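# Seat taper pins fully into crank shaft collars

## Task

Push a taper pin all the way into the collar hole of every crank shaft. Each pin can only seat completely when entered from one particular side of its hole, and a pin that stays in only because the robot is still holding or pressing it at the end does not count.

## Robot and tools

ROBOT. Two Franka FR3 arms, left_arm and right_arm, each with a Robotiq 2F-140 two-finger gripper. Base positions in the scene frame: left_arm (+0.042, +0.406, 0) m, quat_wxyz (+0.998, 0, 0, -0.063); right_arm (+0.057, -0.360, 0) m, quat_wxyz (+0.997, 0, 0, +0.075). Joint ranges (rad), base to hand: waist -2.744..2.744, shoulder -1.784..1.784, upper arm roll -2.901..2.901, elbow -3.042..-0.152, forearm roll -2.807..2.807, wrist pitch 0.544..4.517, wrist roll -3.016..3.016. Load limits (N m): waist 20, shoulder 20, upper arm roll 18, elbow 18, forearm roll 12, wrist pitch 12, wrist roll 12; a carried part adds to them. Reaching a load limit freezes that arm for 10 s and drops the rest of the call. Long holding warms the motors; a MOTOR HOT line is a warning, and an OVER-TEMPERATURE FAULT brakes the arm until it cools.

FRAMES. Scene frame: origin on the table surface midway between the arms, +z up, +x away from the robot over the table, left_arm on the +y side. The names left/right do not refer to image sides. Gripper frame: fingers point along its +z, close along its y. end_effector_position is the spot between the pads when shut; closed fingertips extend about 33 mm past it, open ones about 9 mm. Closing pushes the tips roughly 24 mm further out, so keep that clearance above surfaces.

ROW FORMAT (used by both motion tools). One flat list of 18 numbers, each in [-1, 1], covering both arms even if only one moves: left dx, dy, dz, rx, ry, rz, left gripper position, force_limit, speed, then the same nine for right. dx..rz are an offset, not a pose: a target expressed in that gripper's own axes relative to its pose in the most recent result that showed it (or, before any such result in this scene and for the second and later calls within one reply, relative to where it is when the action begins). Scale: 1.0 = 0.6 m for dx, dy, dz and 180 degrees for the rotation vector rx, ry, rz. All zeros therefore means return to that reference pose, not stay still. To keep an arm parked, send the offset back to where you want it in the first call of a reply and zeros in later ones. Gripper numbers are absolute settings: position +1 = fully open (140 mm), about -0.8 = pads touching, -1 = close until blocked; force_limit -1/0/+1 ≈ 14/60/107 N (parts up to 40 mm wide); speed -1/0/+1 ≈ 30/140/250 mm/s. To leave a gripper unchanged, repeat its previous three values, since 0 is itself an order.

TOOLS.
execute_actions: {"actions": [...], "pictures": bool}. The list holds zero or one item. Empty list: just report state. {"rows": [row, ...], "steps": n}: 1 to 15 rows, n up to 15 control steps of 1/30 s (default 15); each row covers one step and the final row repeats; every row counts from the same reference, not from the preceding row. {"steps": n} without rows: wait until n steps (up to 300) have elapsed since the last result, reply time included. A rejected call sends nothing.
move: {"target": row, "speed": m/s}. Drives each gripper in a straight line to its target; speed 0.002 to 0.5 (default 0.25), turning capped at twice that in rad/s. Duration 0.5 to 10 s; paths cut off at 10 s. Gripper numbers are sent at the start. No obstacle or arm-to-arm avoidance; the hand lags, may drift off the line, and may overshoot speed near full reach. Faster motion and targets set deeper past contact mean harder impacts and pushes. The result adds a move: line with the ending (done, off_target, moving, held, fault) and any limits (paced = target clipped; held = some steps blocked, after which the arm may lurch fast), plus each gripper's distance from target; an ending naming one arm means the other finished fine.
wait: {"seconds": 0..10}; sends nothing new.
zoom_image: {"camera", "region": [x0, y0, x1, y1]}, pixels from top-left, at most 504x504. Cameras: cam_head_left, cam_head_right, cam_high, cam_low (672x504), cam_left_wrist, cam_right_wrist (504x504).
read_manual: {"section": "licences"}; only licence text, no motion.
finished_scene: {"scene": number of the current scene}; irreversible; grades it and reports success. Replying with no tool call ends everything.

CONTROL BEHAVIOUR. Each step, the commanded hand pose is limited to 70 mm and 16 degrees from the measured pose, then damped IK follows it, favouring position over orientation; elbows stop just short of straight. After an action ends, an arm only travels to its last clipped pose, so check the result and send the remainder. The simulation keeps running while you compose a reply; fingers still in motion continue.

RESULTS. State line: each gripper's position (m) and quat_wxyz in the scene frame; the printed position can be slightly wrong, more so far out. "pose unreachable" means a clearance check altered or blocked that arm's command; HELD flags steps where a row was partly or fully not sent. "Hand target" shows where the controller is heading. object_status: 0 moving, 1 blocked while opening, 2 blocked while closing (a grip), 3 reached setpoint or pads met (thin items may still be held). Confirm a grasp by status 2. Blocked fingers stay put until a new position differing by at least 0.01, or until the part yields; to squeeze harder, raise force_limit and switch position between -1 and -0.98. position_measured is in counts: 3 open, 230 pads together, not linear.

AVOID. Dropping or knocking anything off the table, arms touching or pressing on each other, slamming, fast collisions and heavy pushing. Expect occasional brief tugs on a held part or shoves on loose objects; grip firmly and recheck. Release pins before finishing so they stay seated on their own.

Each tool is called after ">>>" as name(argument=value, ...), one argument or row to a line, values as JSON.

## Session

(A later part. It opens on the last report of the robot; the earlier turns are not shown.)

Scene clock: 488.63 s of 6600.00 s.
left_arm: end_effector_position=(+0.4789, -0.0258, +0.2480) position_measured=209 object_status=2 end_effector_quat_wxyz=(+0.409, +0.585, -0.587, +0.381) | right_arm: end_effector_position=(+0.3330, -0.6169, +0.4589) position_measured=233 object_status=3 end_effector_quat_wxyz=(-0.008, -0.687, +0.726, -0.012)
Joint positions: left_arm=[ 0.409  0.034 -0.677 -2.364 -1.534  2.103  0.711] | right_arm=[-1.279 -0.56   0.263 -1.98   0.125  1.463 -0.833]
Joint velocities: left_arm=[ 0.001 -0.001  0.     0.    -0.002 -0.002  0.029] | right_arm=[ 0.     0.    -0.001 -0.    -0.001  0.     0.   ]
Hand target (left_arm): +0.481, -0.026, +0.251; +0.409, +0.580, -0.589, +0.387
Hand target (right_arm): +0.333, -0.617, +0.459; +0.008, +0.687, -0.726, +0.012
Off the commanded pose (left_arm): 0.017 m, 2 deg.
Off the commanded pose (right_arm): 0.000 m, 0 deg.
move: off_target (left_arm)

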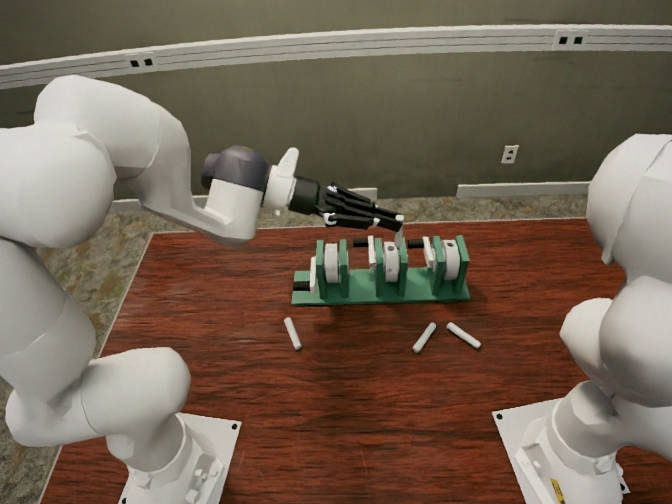

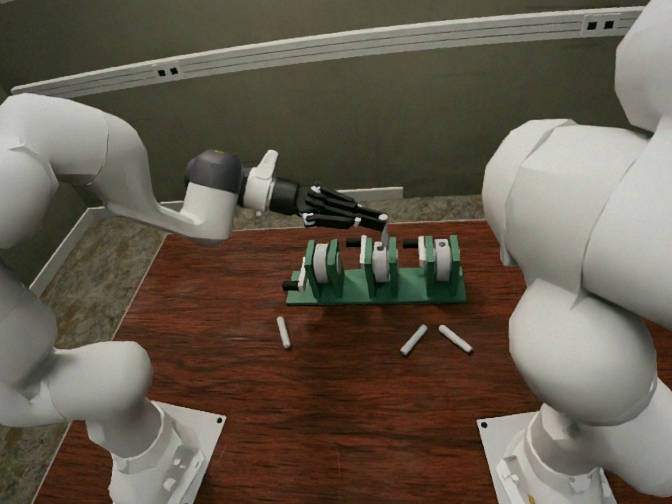

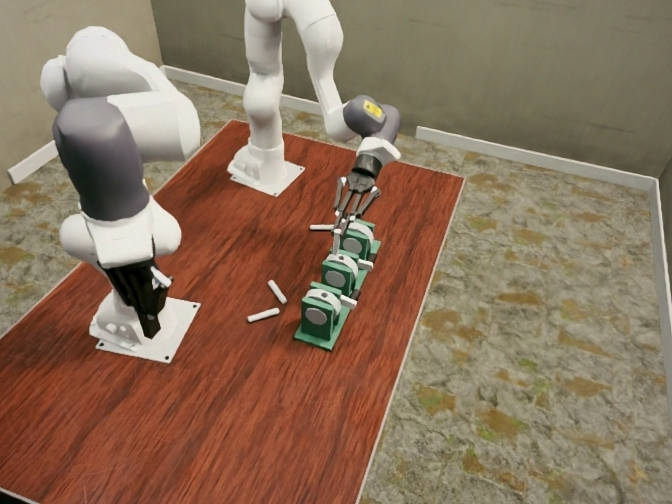

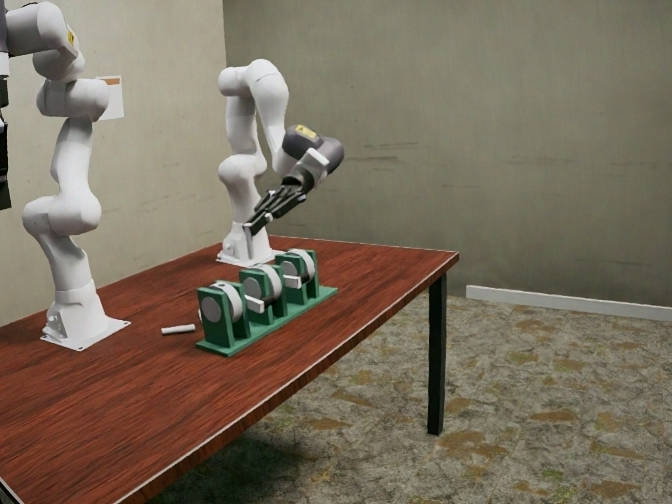

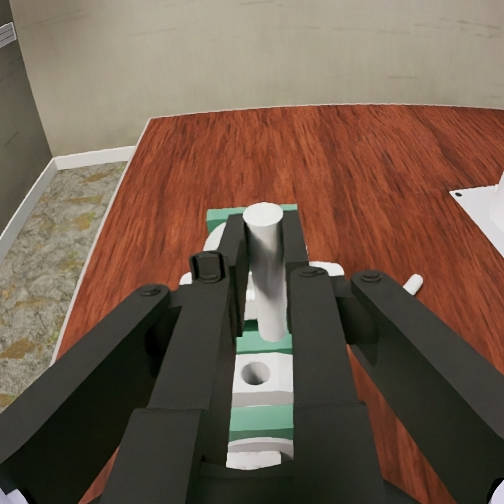

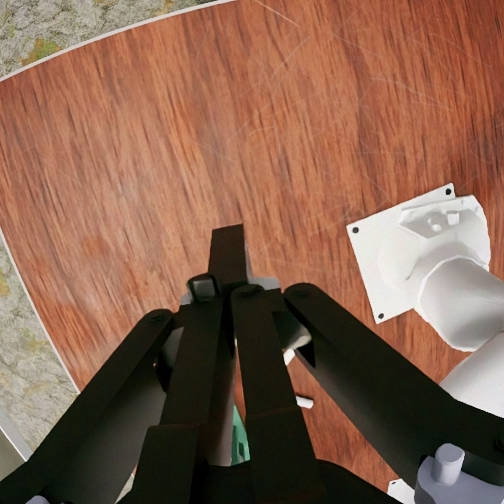

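>>> move(
  target=[-0.030,-0.0188,-0.0045,0,-0.005,0,-1,0,-0.5, 0,0,0,0,0,0,-1,0,0],
  speed=0.03,
)

>>> zoom_image(
  camera="cam_left_wrist",
  region=[200,280,330,410],
)

>>> zoom_image(
  camera="cam_head_left",
  region=[350,200,430,270],
)

>>> zoom_image(
  camera="cam_head_right",
  region=[340,200,420,270],
)

Scene clock: 501.23 s of 6600.00 s.
left_arm: end_effector_position=(+0.4872, -0.0179, +0.2316) position_measured=209 object_status=2 end_effector_quat_wxyz=(+0.408, +0.589, -0.588, +0.375) | right_arm: end_effector_position=(+0.3330, -0.6169, +0.4589) position_measured=233 object_status=3 end_effector_quat_wxyz=(-0.008, -0.687, +0.726, -0.012)
Joint positions: left_arm=[ 0.409  0.087 -0.663 -2.345 -1.499  2.123  0.72 ] | right_arm=[-1.279 -0.56   0.263 -1.98   0.125  1.463 -0.833]
Joint velocities: left_arm=[-0.     0.002  0.002  0.002  0.004  0.004  0.001] | right_arm=[-0.    -0.     0.    -0.001 -0.001 -0.     0.001]
Hand target (left_arm): +0.490, -0.017, +0.232; +0.405, +0.588, -0.591, +0.377
Hand target (right_arm): +0.333, -0.617, +0.459; +0.008, +0.687, -0.726, +0.012
Off the commanded pose (left_arm): 0.003 m, 1 deg.
Off the commanded pose (right_arm): 0.000 m, 0 deg.
After step 90, 8.57 s passed at rest.
move: done

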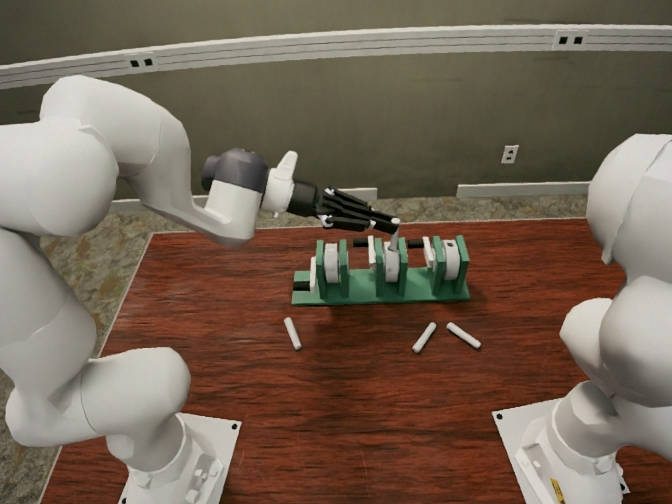

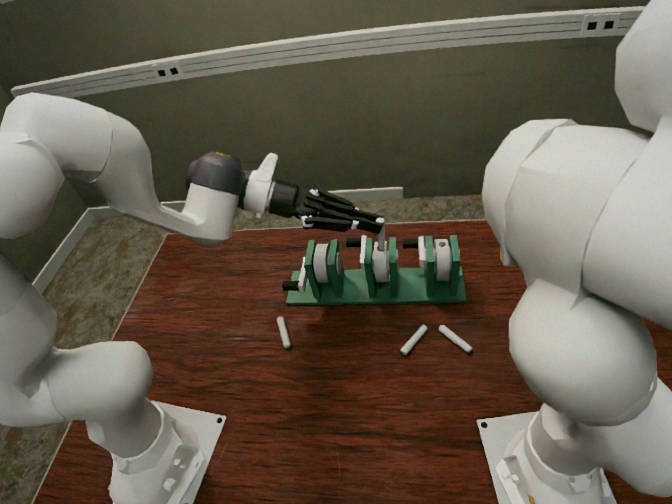

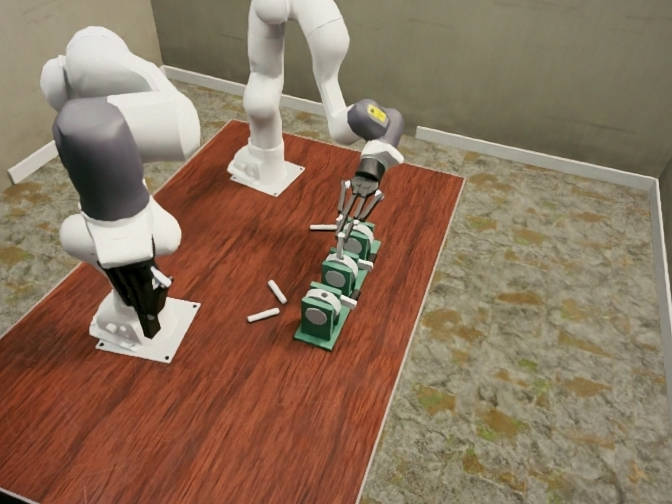

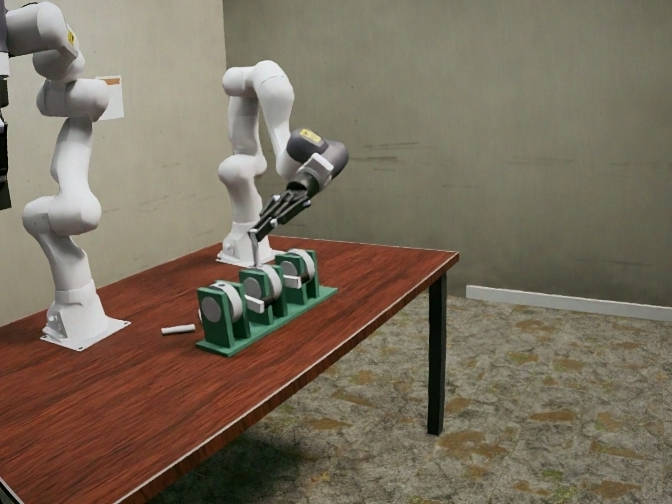

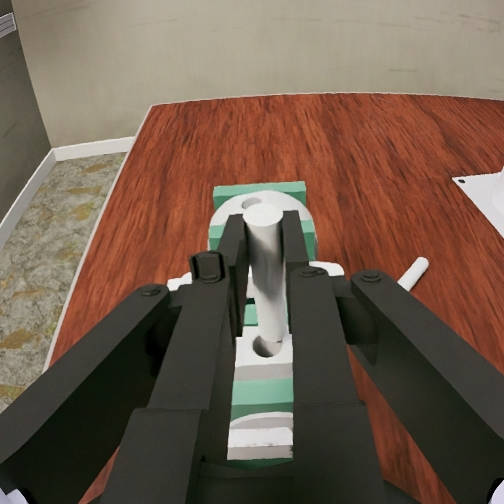

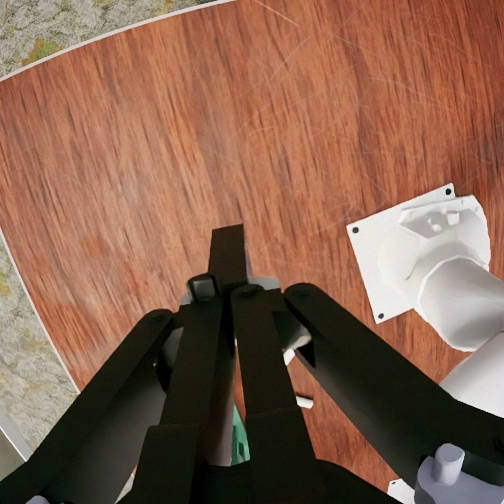

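Region (200, 280, 330, 410) of cam_left_wrist's 504x504 image, scaled by 3.877, with more detail than that image has.

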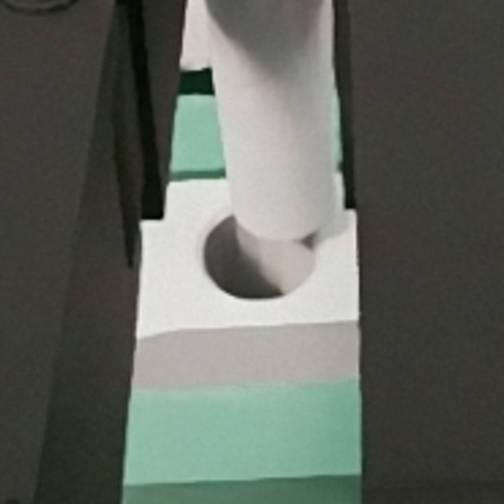

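Region (350, 200, 430, 270) of cam_head_left's 672x504 image, scaled by 6.300, with more detail than that image has; it fills the top 441 rows of this view, and the rest is white.

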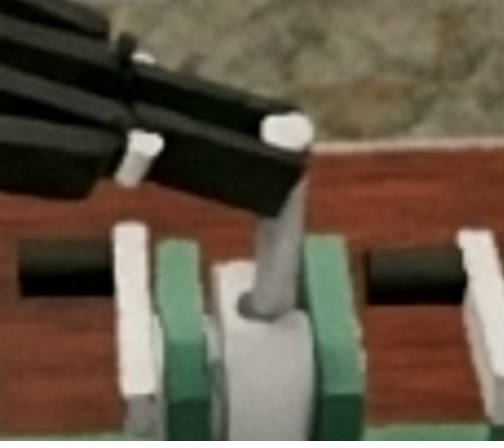

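Region (340, 200, 420, 270) of cam_head_right's 672x504 image, scaled by 6.300, with more detail than that image has; it fills the top 441 rows of this view, and the rest is white.

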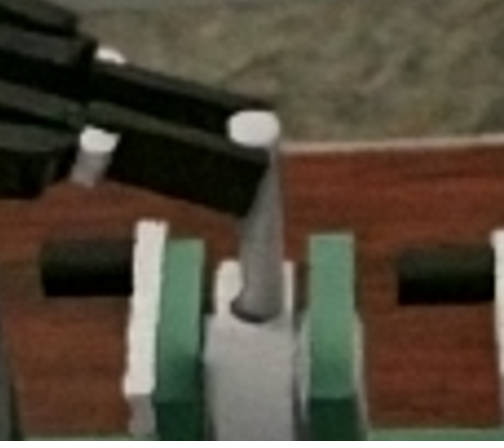

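>>> move(
  target=[-0.0078,-0.0085,-0.0030,0,0,0,-1,0,-0.5, 0,0,0,0,0,0,-1,0,0],
  speed=0.01,
)

>>> zoom_image(
  camera="cam_left_wrist",
  region=[200,280,330,410],
)

>>> zoom_image(
  camera="cam_head_left",
  region=[350,200,430,270],
)

>>> zoom_image(
  camera="cam_head_right",
  region=[340,200,420,270],
)

Scene clock: 511.07 s of 6600.00 s.
left_arm: end_effector_position=(+0.4899, -0.0155, +0.2272) position_measured=209 object_status=2 end_effector_quat_wxyz=(+0.411, +0.591, -0.586, +0.373) | right_arm: end_effector_position=(+0.3330, -0.6169, +0.4589) position_measured=233 object_status=3 end_effector_quat_wxyz=(-0.008, -0.687, +0.726, -0.012)
Joint positions: left_arm=[ 0.409  0.106 -0.656 -2.338 -1.49   2.124  0.721] | right_arm=[-1.279 -0.56   0.263 -1.98   0.125  1.463 -0.833]
Joint velocities: left_arm=[ 0.001  0.001  0.001  0.001  0.003 -0.     0.002] | right_arm=[ 0.     0.001  0.001  0.002  0.001 -0.    -0.001]
Hand target (left_arm): +0.492, -0.015, +0.228; +0.408, +0.589, -0.588, +0.375
Hand target (right_arm): +0.333, -0.617, +0.459; +0.008, +0.687, -0.726, +0.012
Off the commanded pose (left_arm): 0.003 m, 0 deg.
Off the commanded pose (right_arm): 0.000 m, 0 deg.
After step 90, 5.93 s passed at rest.
move: done

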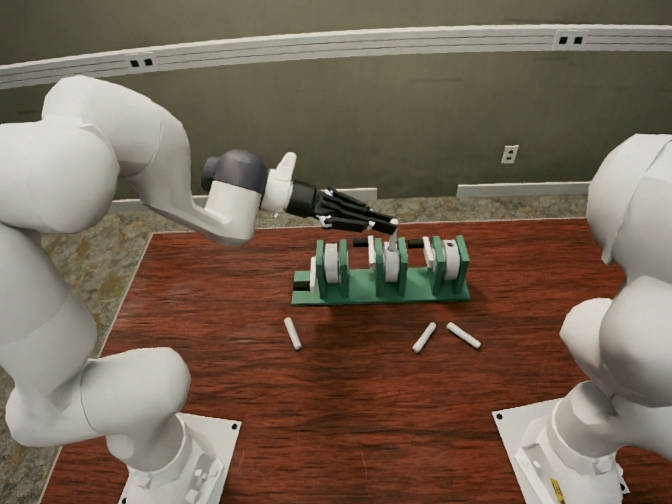

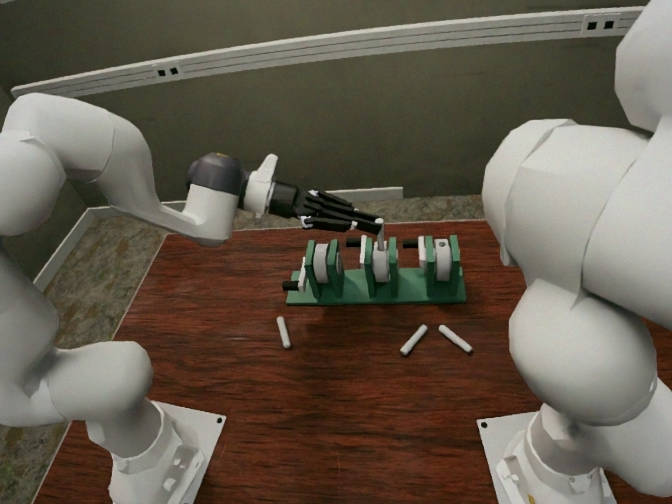

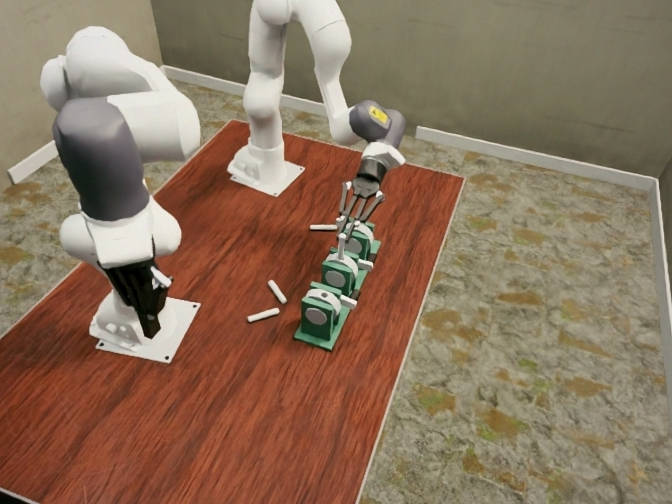

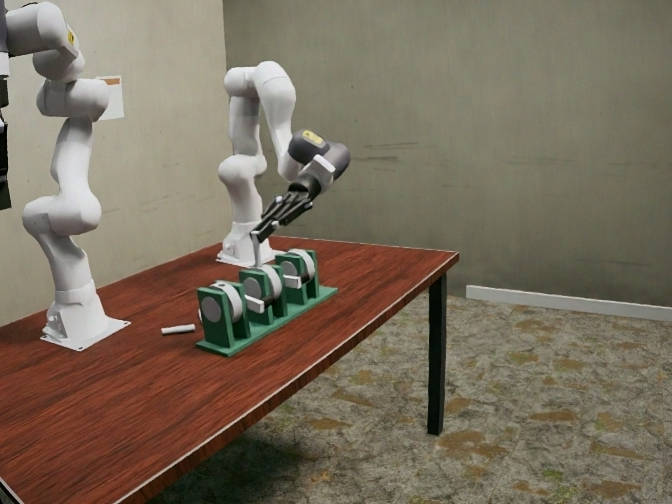

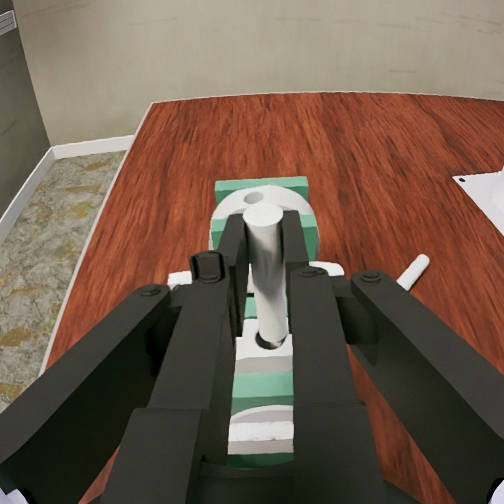

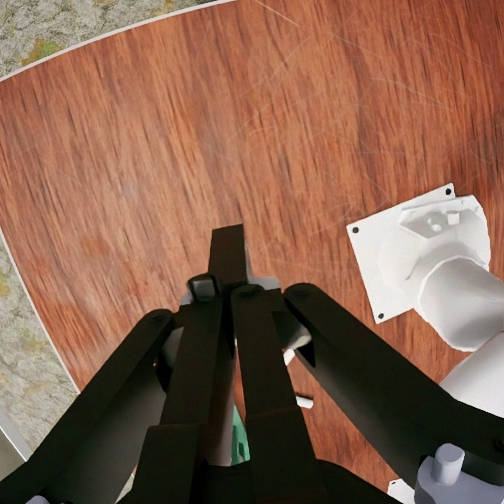

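Region (200, 280, 330, 410) of cam_left_wrist's 504x504 image, scaled by 3.877, with more detail than that image has.

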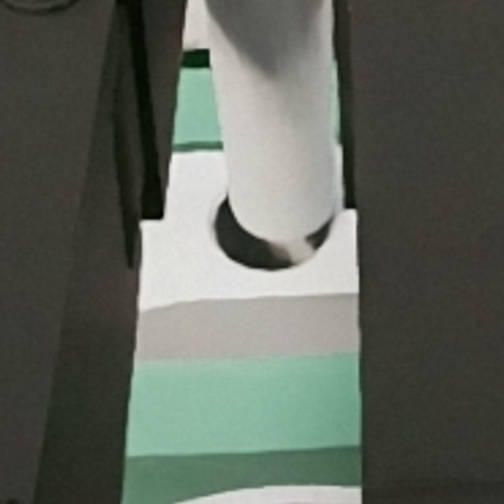

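Region (350, 200, 430, 270) of cam_head_left's 672x504 image, scaled by 6.300, with more detail than that image has; it fills the top 441 rows of this view, and the rest is white.

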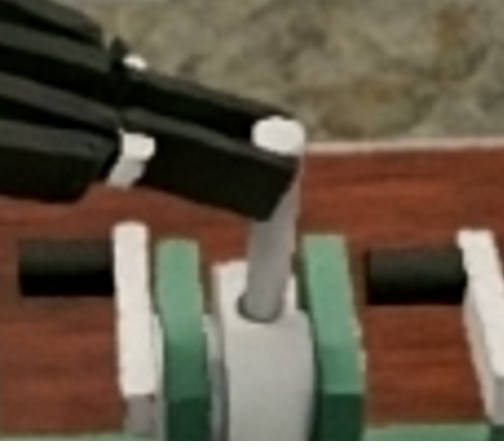

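Region (340, 200, 420, 270) of cam_head_right's 672x504 image, scaled by 6.300, with more detail than that image has; it fills the top 441 rows of this view, and the rest is white.

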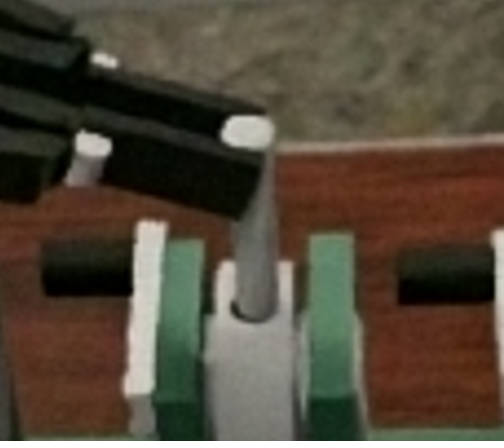

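>>> move(
  target=[-0.0005,-0.002,-0.002,0.0042,0,0.0102,-1,0,-0.5, 0,0,0,0,0,0,-1,0,0],
  speed=0.01,
)

>>> zoom_image(
  camera="cam_left_wrist",
  region=[200,280,330,410],
)

>>> zoom_image(
  camera="cam_head_right",
  region=[340,200,420,270],
)

Scene clock: 522.37 s of 6600.00 s.
left_arm: end_effector_position=(+0.4902, -0.0143, +0.2266) position_measured=209 object_status=2 end_effector_quat_wxyz=(+0.403, +0.585, -0.592, +0.380) | right_arm: end_effector_position=(+0.3330, -0.6169, +0.4589) position_measured=233 object_status=3 end_effector_quat_wxyz=(-0.008, -0.687, +0.726, -0.012)
Joint positions: left_arm=[ 0.409  0.1   -0.656 -2.345 -1.5    2.128  0.752] | right_arm=[-1.279 -0.56   0.263 -1.98   0.125  1.463 -0.833]
Joint velocities: left_arm=[ 0.     0.     0.    -0.    -0.003  0.     0.009] | right_arm=[ 0.001 -0.    -0.001 -0.    -0.     0.    -0.001]
Hand target (left_arm): +0.491, -0.014, +0.227; +0.401, +0.584, -0.593, +0.383
Hand target (right_arm): +0.333, -0.617, +0.459; +0.008, +0.687, -0.726, +0.012
Off the commanded pose (left_arm): 0.001 m, 0 deg.
Off the commanded pose (right_arm): 0.000 m, 0 deg.
After step 90, 6.37 s passed at rest.
move: done

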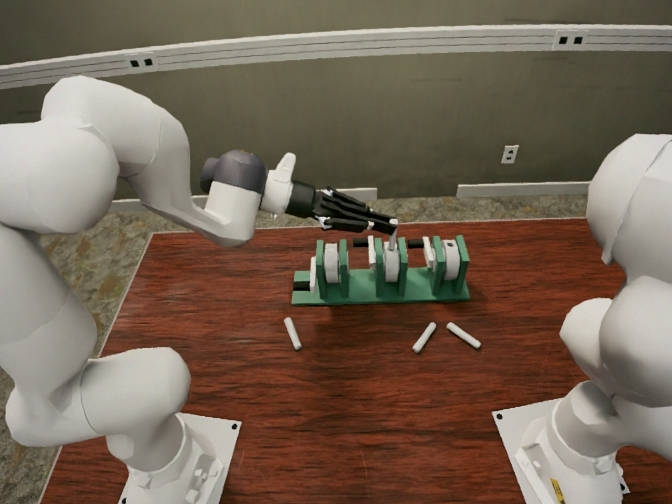

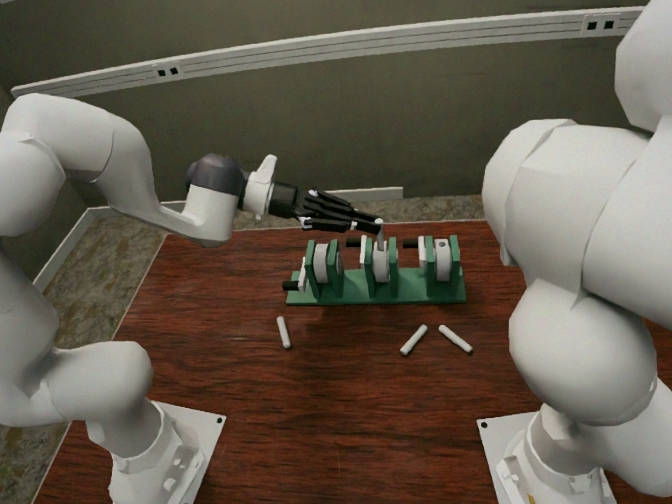

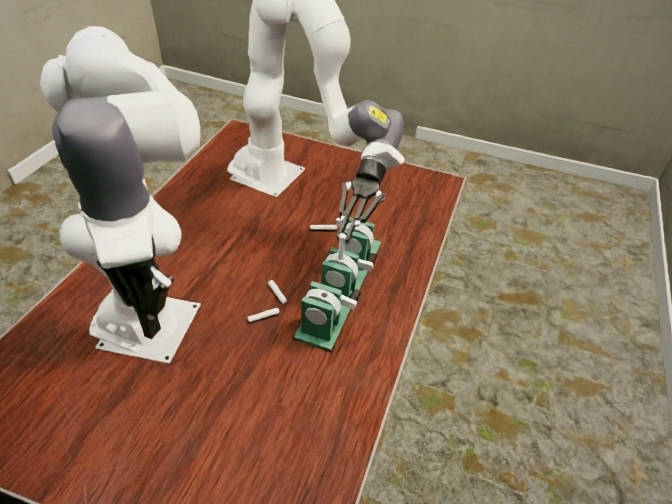

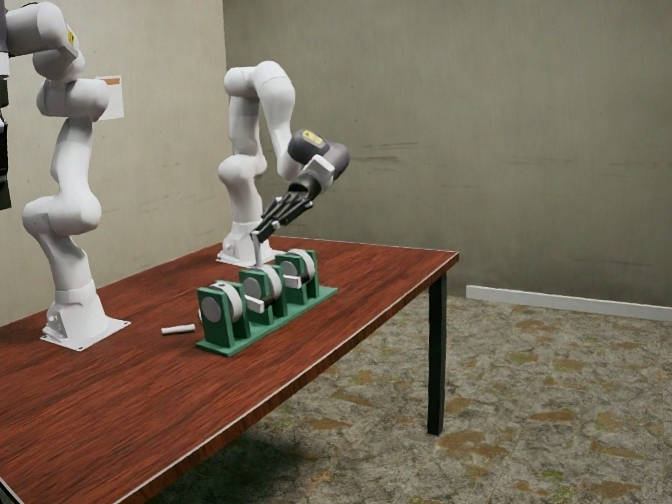

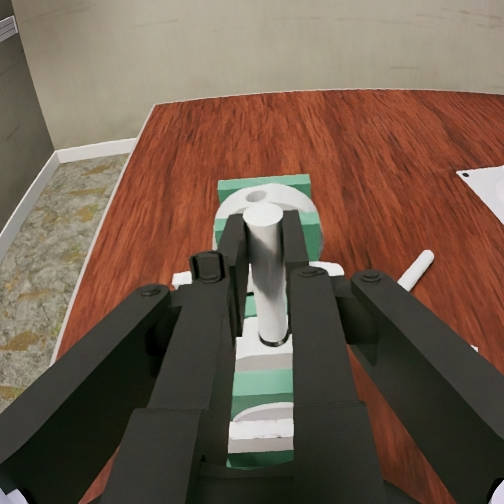

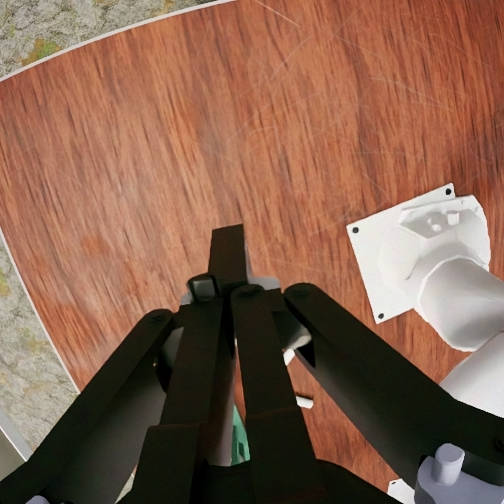

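Region (200, 280, 330, 410) of cam_left_wrist's 504x504 image, scaled by 3.877, with more detail than that image has.

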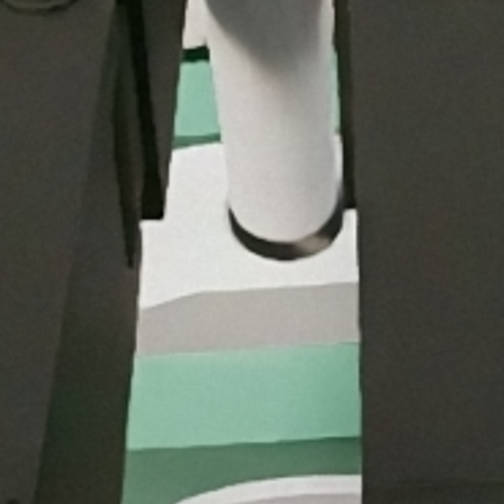

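Region (340, 200, 420, 270) of cam_head_right's 672x504 image, scaled by 6.300, with more detail than that image has; it fills the top 441 rows of this view, and the rest is white.

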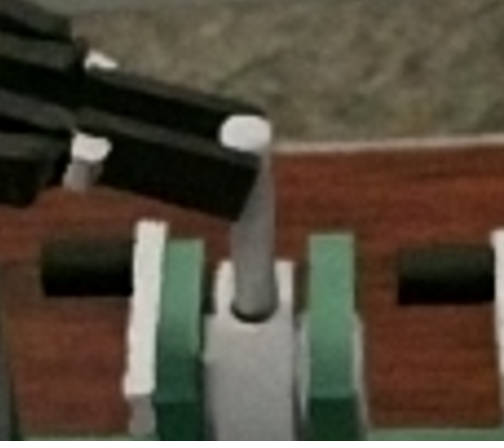

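>>> move(
  target=[-0.0307,0.001,0.013,0,0,0,-1,0,-0.5, 0,0,0,0,0,0,-1,0,0],
  speed=0.01,
)

>>> zoom_image(
  camera="cam_left_wrist",
  region=[200,250,330,380],
)

Scene clock: 527.97 s of 6600.00 s.
left_arm: end_effector_position=(+0.4897, -0.0131, +0.2070) position_measured=209 object_status=2 end_effector_quat_wxyz=(+0.404, +0.586, -0.591, +0.379) | right_arm: end_effector_position=(+0.3330, -0.6169, +0.4589) position_measured=233 object_status=3 end_effector_quat_wxyz=(-0.008, -0.687, +0.726, -0.012)
Joint positions: left_arm=[ 0.409  0.149 -0.658 -2.345 -1.503  2.154  0.791] | right_arm=[-1.279 -0.56   0.263 -1.98   0.125  1.463 -0.833]
Joint velocities: left_arm=[ 0.001 -0.001 -0.002 -0.    -0.     0.004  0.013] | right_arm=[ 0.    -0.001 -0.    -0.     0.001  0.    -0.001]
Hand target (left_arm): +0.489, -0.015, +0.207; +0.403, +0.585, -0.592, +0.380
Hand target (right_arm): +0.333, -0.617, +0.459; +0.008, +0.687, -0.726, +0.012
Off the commanded pose (left_arm): 0.001 m, 0 deg.
Off the commanded pose (right_arm): 0.000 m, 0 deg.
After step 90, 0.40 s passed at rest.
move: done

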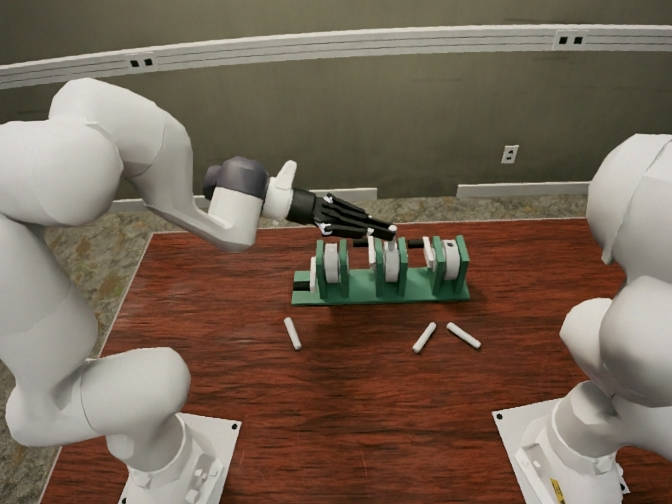

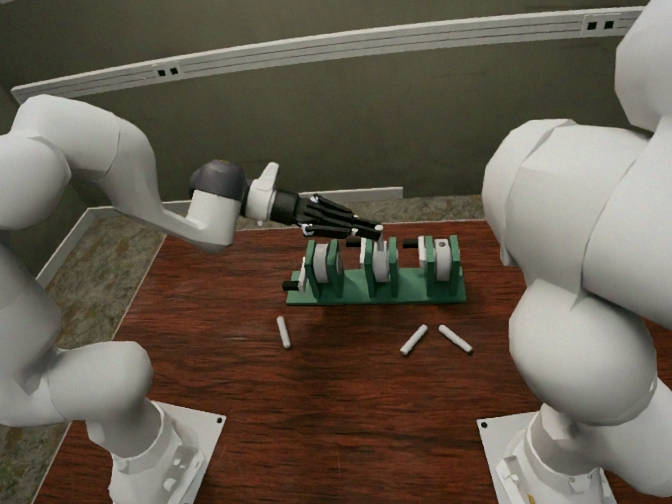

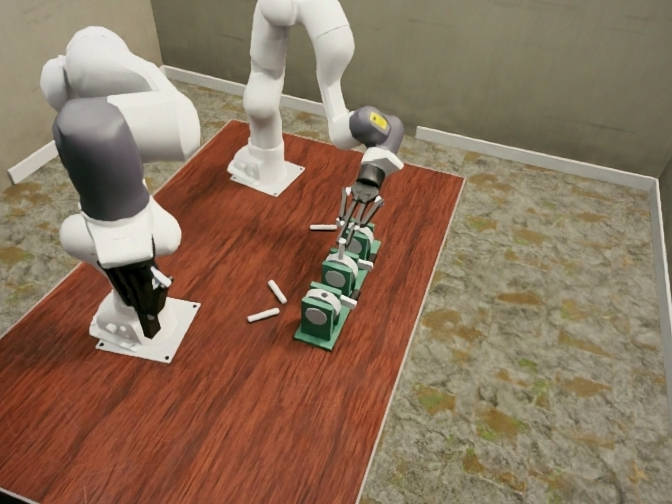

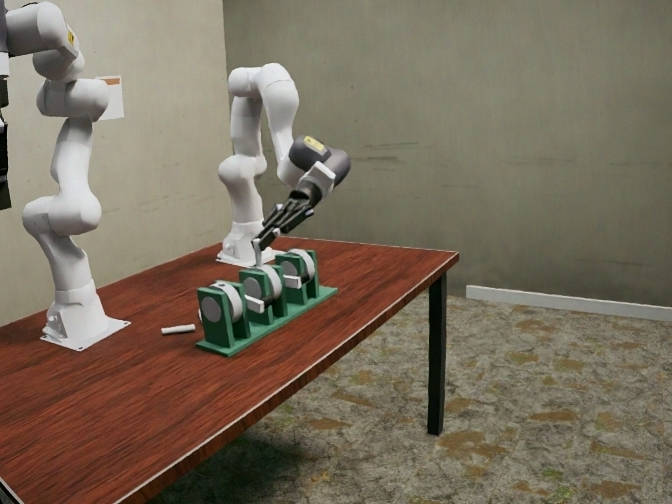

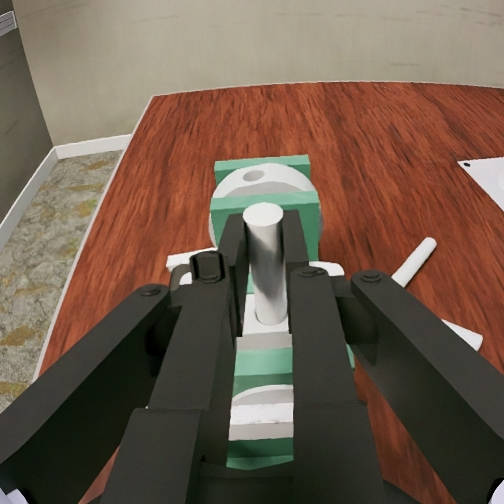

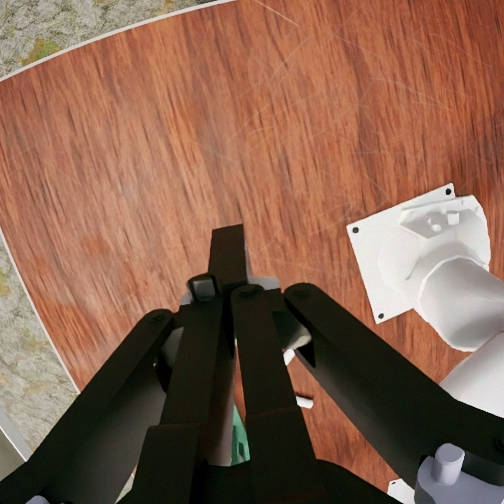

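Region (200, 250, 330, 380) of cam_left_wrist's 504x504 image, scaled by 3.877, with more detail than that image has.

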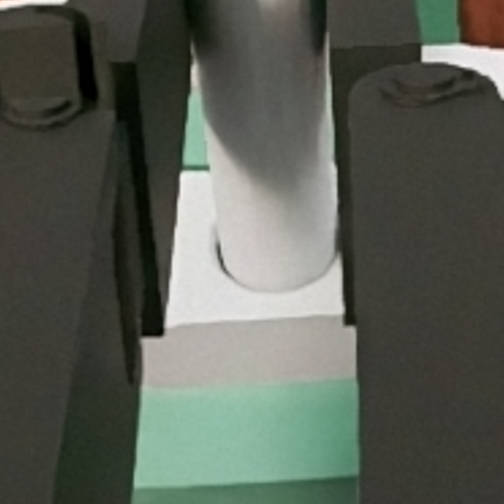

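>>> move(
  target=[-0.0524,0,0.0255,0,0,0,-1,0,-0.5, 0,0,0,0,0,0,-1,0,0],
  speed=0.015,
)

Scene clock: 533.07 s of 6600.00 s.
left_arm: end_effector_position=(+0.4918, -0.0127, +0.1796) position_measured=209 object_status=2 end_effector_quat_wxyz=(+0.408, +0.587, -0.586, +0.380) | right_arm: end_effector_position=(+0.3330, -0.6169, +0.4589) position_measured=233 object_status=3 end_effector_quat_wxyz=(-0.008, -0.687, +0.726, -0.012)
Joint positions: left_arm=[ 0.406  0.235 -0.655 -2.334 -1.512  2.187  0.853] | right_arm=[-1.279 -0.56   0.263 -1.98   0.125  1.463 -0.833]
Joint velocities: left_arm=[-0.     0.003  0.     0.    -0.002 -0.003  0.006] | right_arm=[ 0.    -0.    -0.002  0.     0.    -0.001 -0.   ]
Hand target (left_arm): +0.489, -0.015, +0.172; +0.405, +0.586, -0.591, +0.378
Hand target (right_arm): +0.333, -0.617, +0.459; +0.008, +0.687, -0.726, +0.012
Off the commanded pose (left_arm): 0.008 m, 1 deg.
Off the commanded pose (right_arm): 0.000 m, 0 deg.
move: off_target (left_arm)

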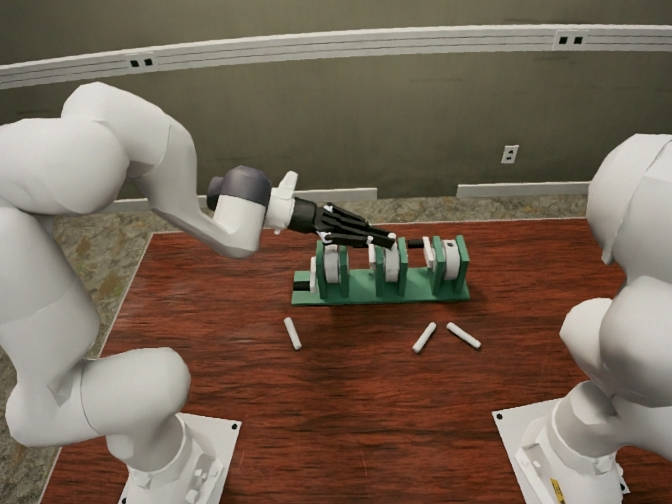

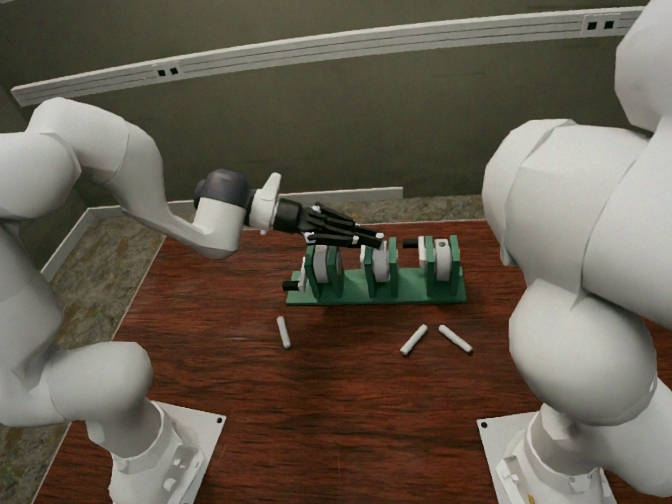

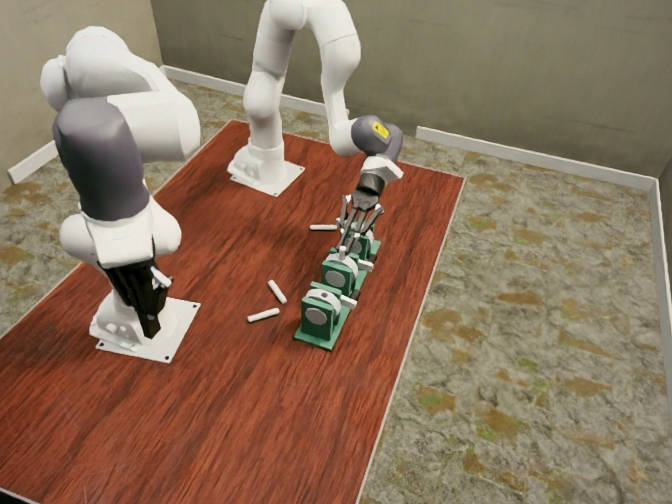

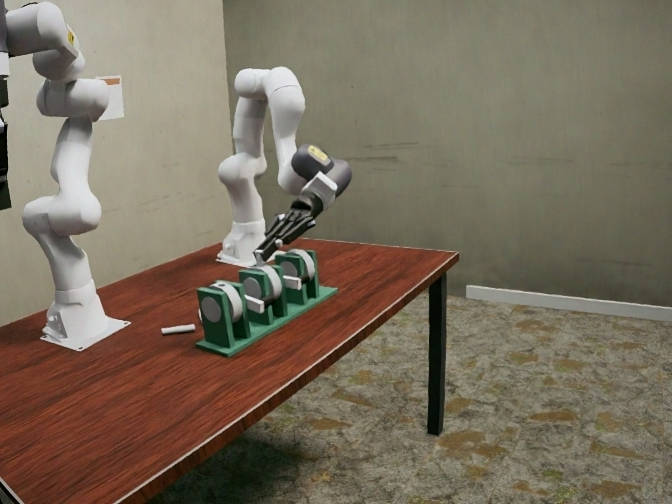

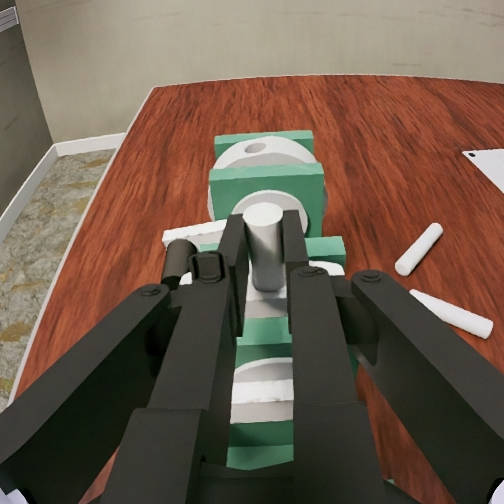

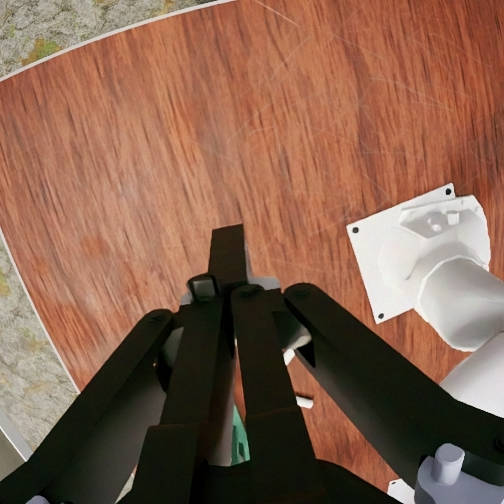

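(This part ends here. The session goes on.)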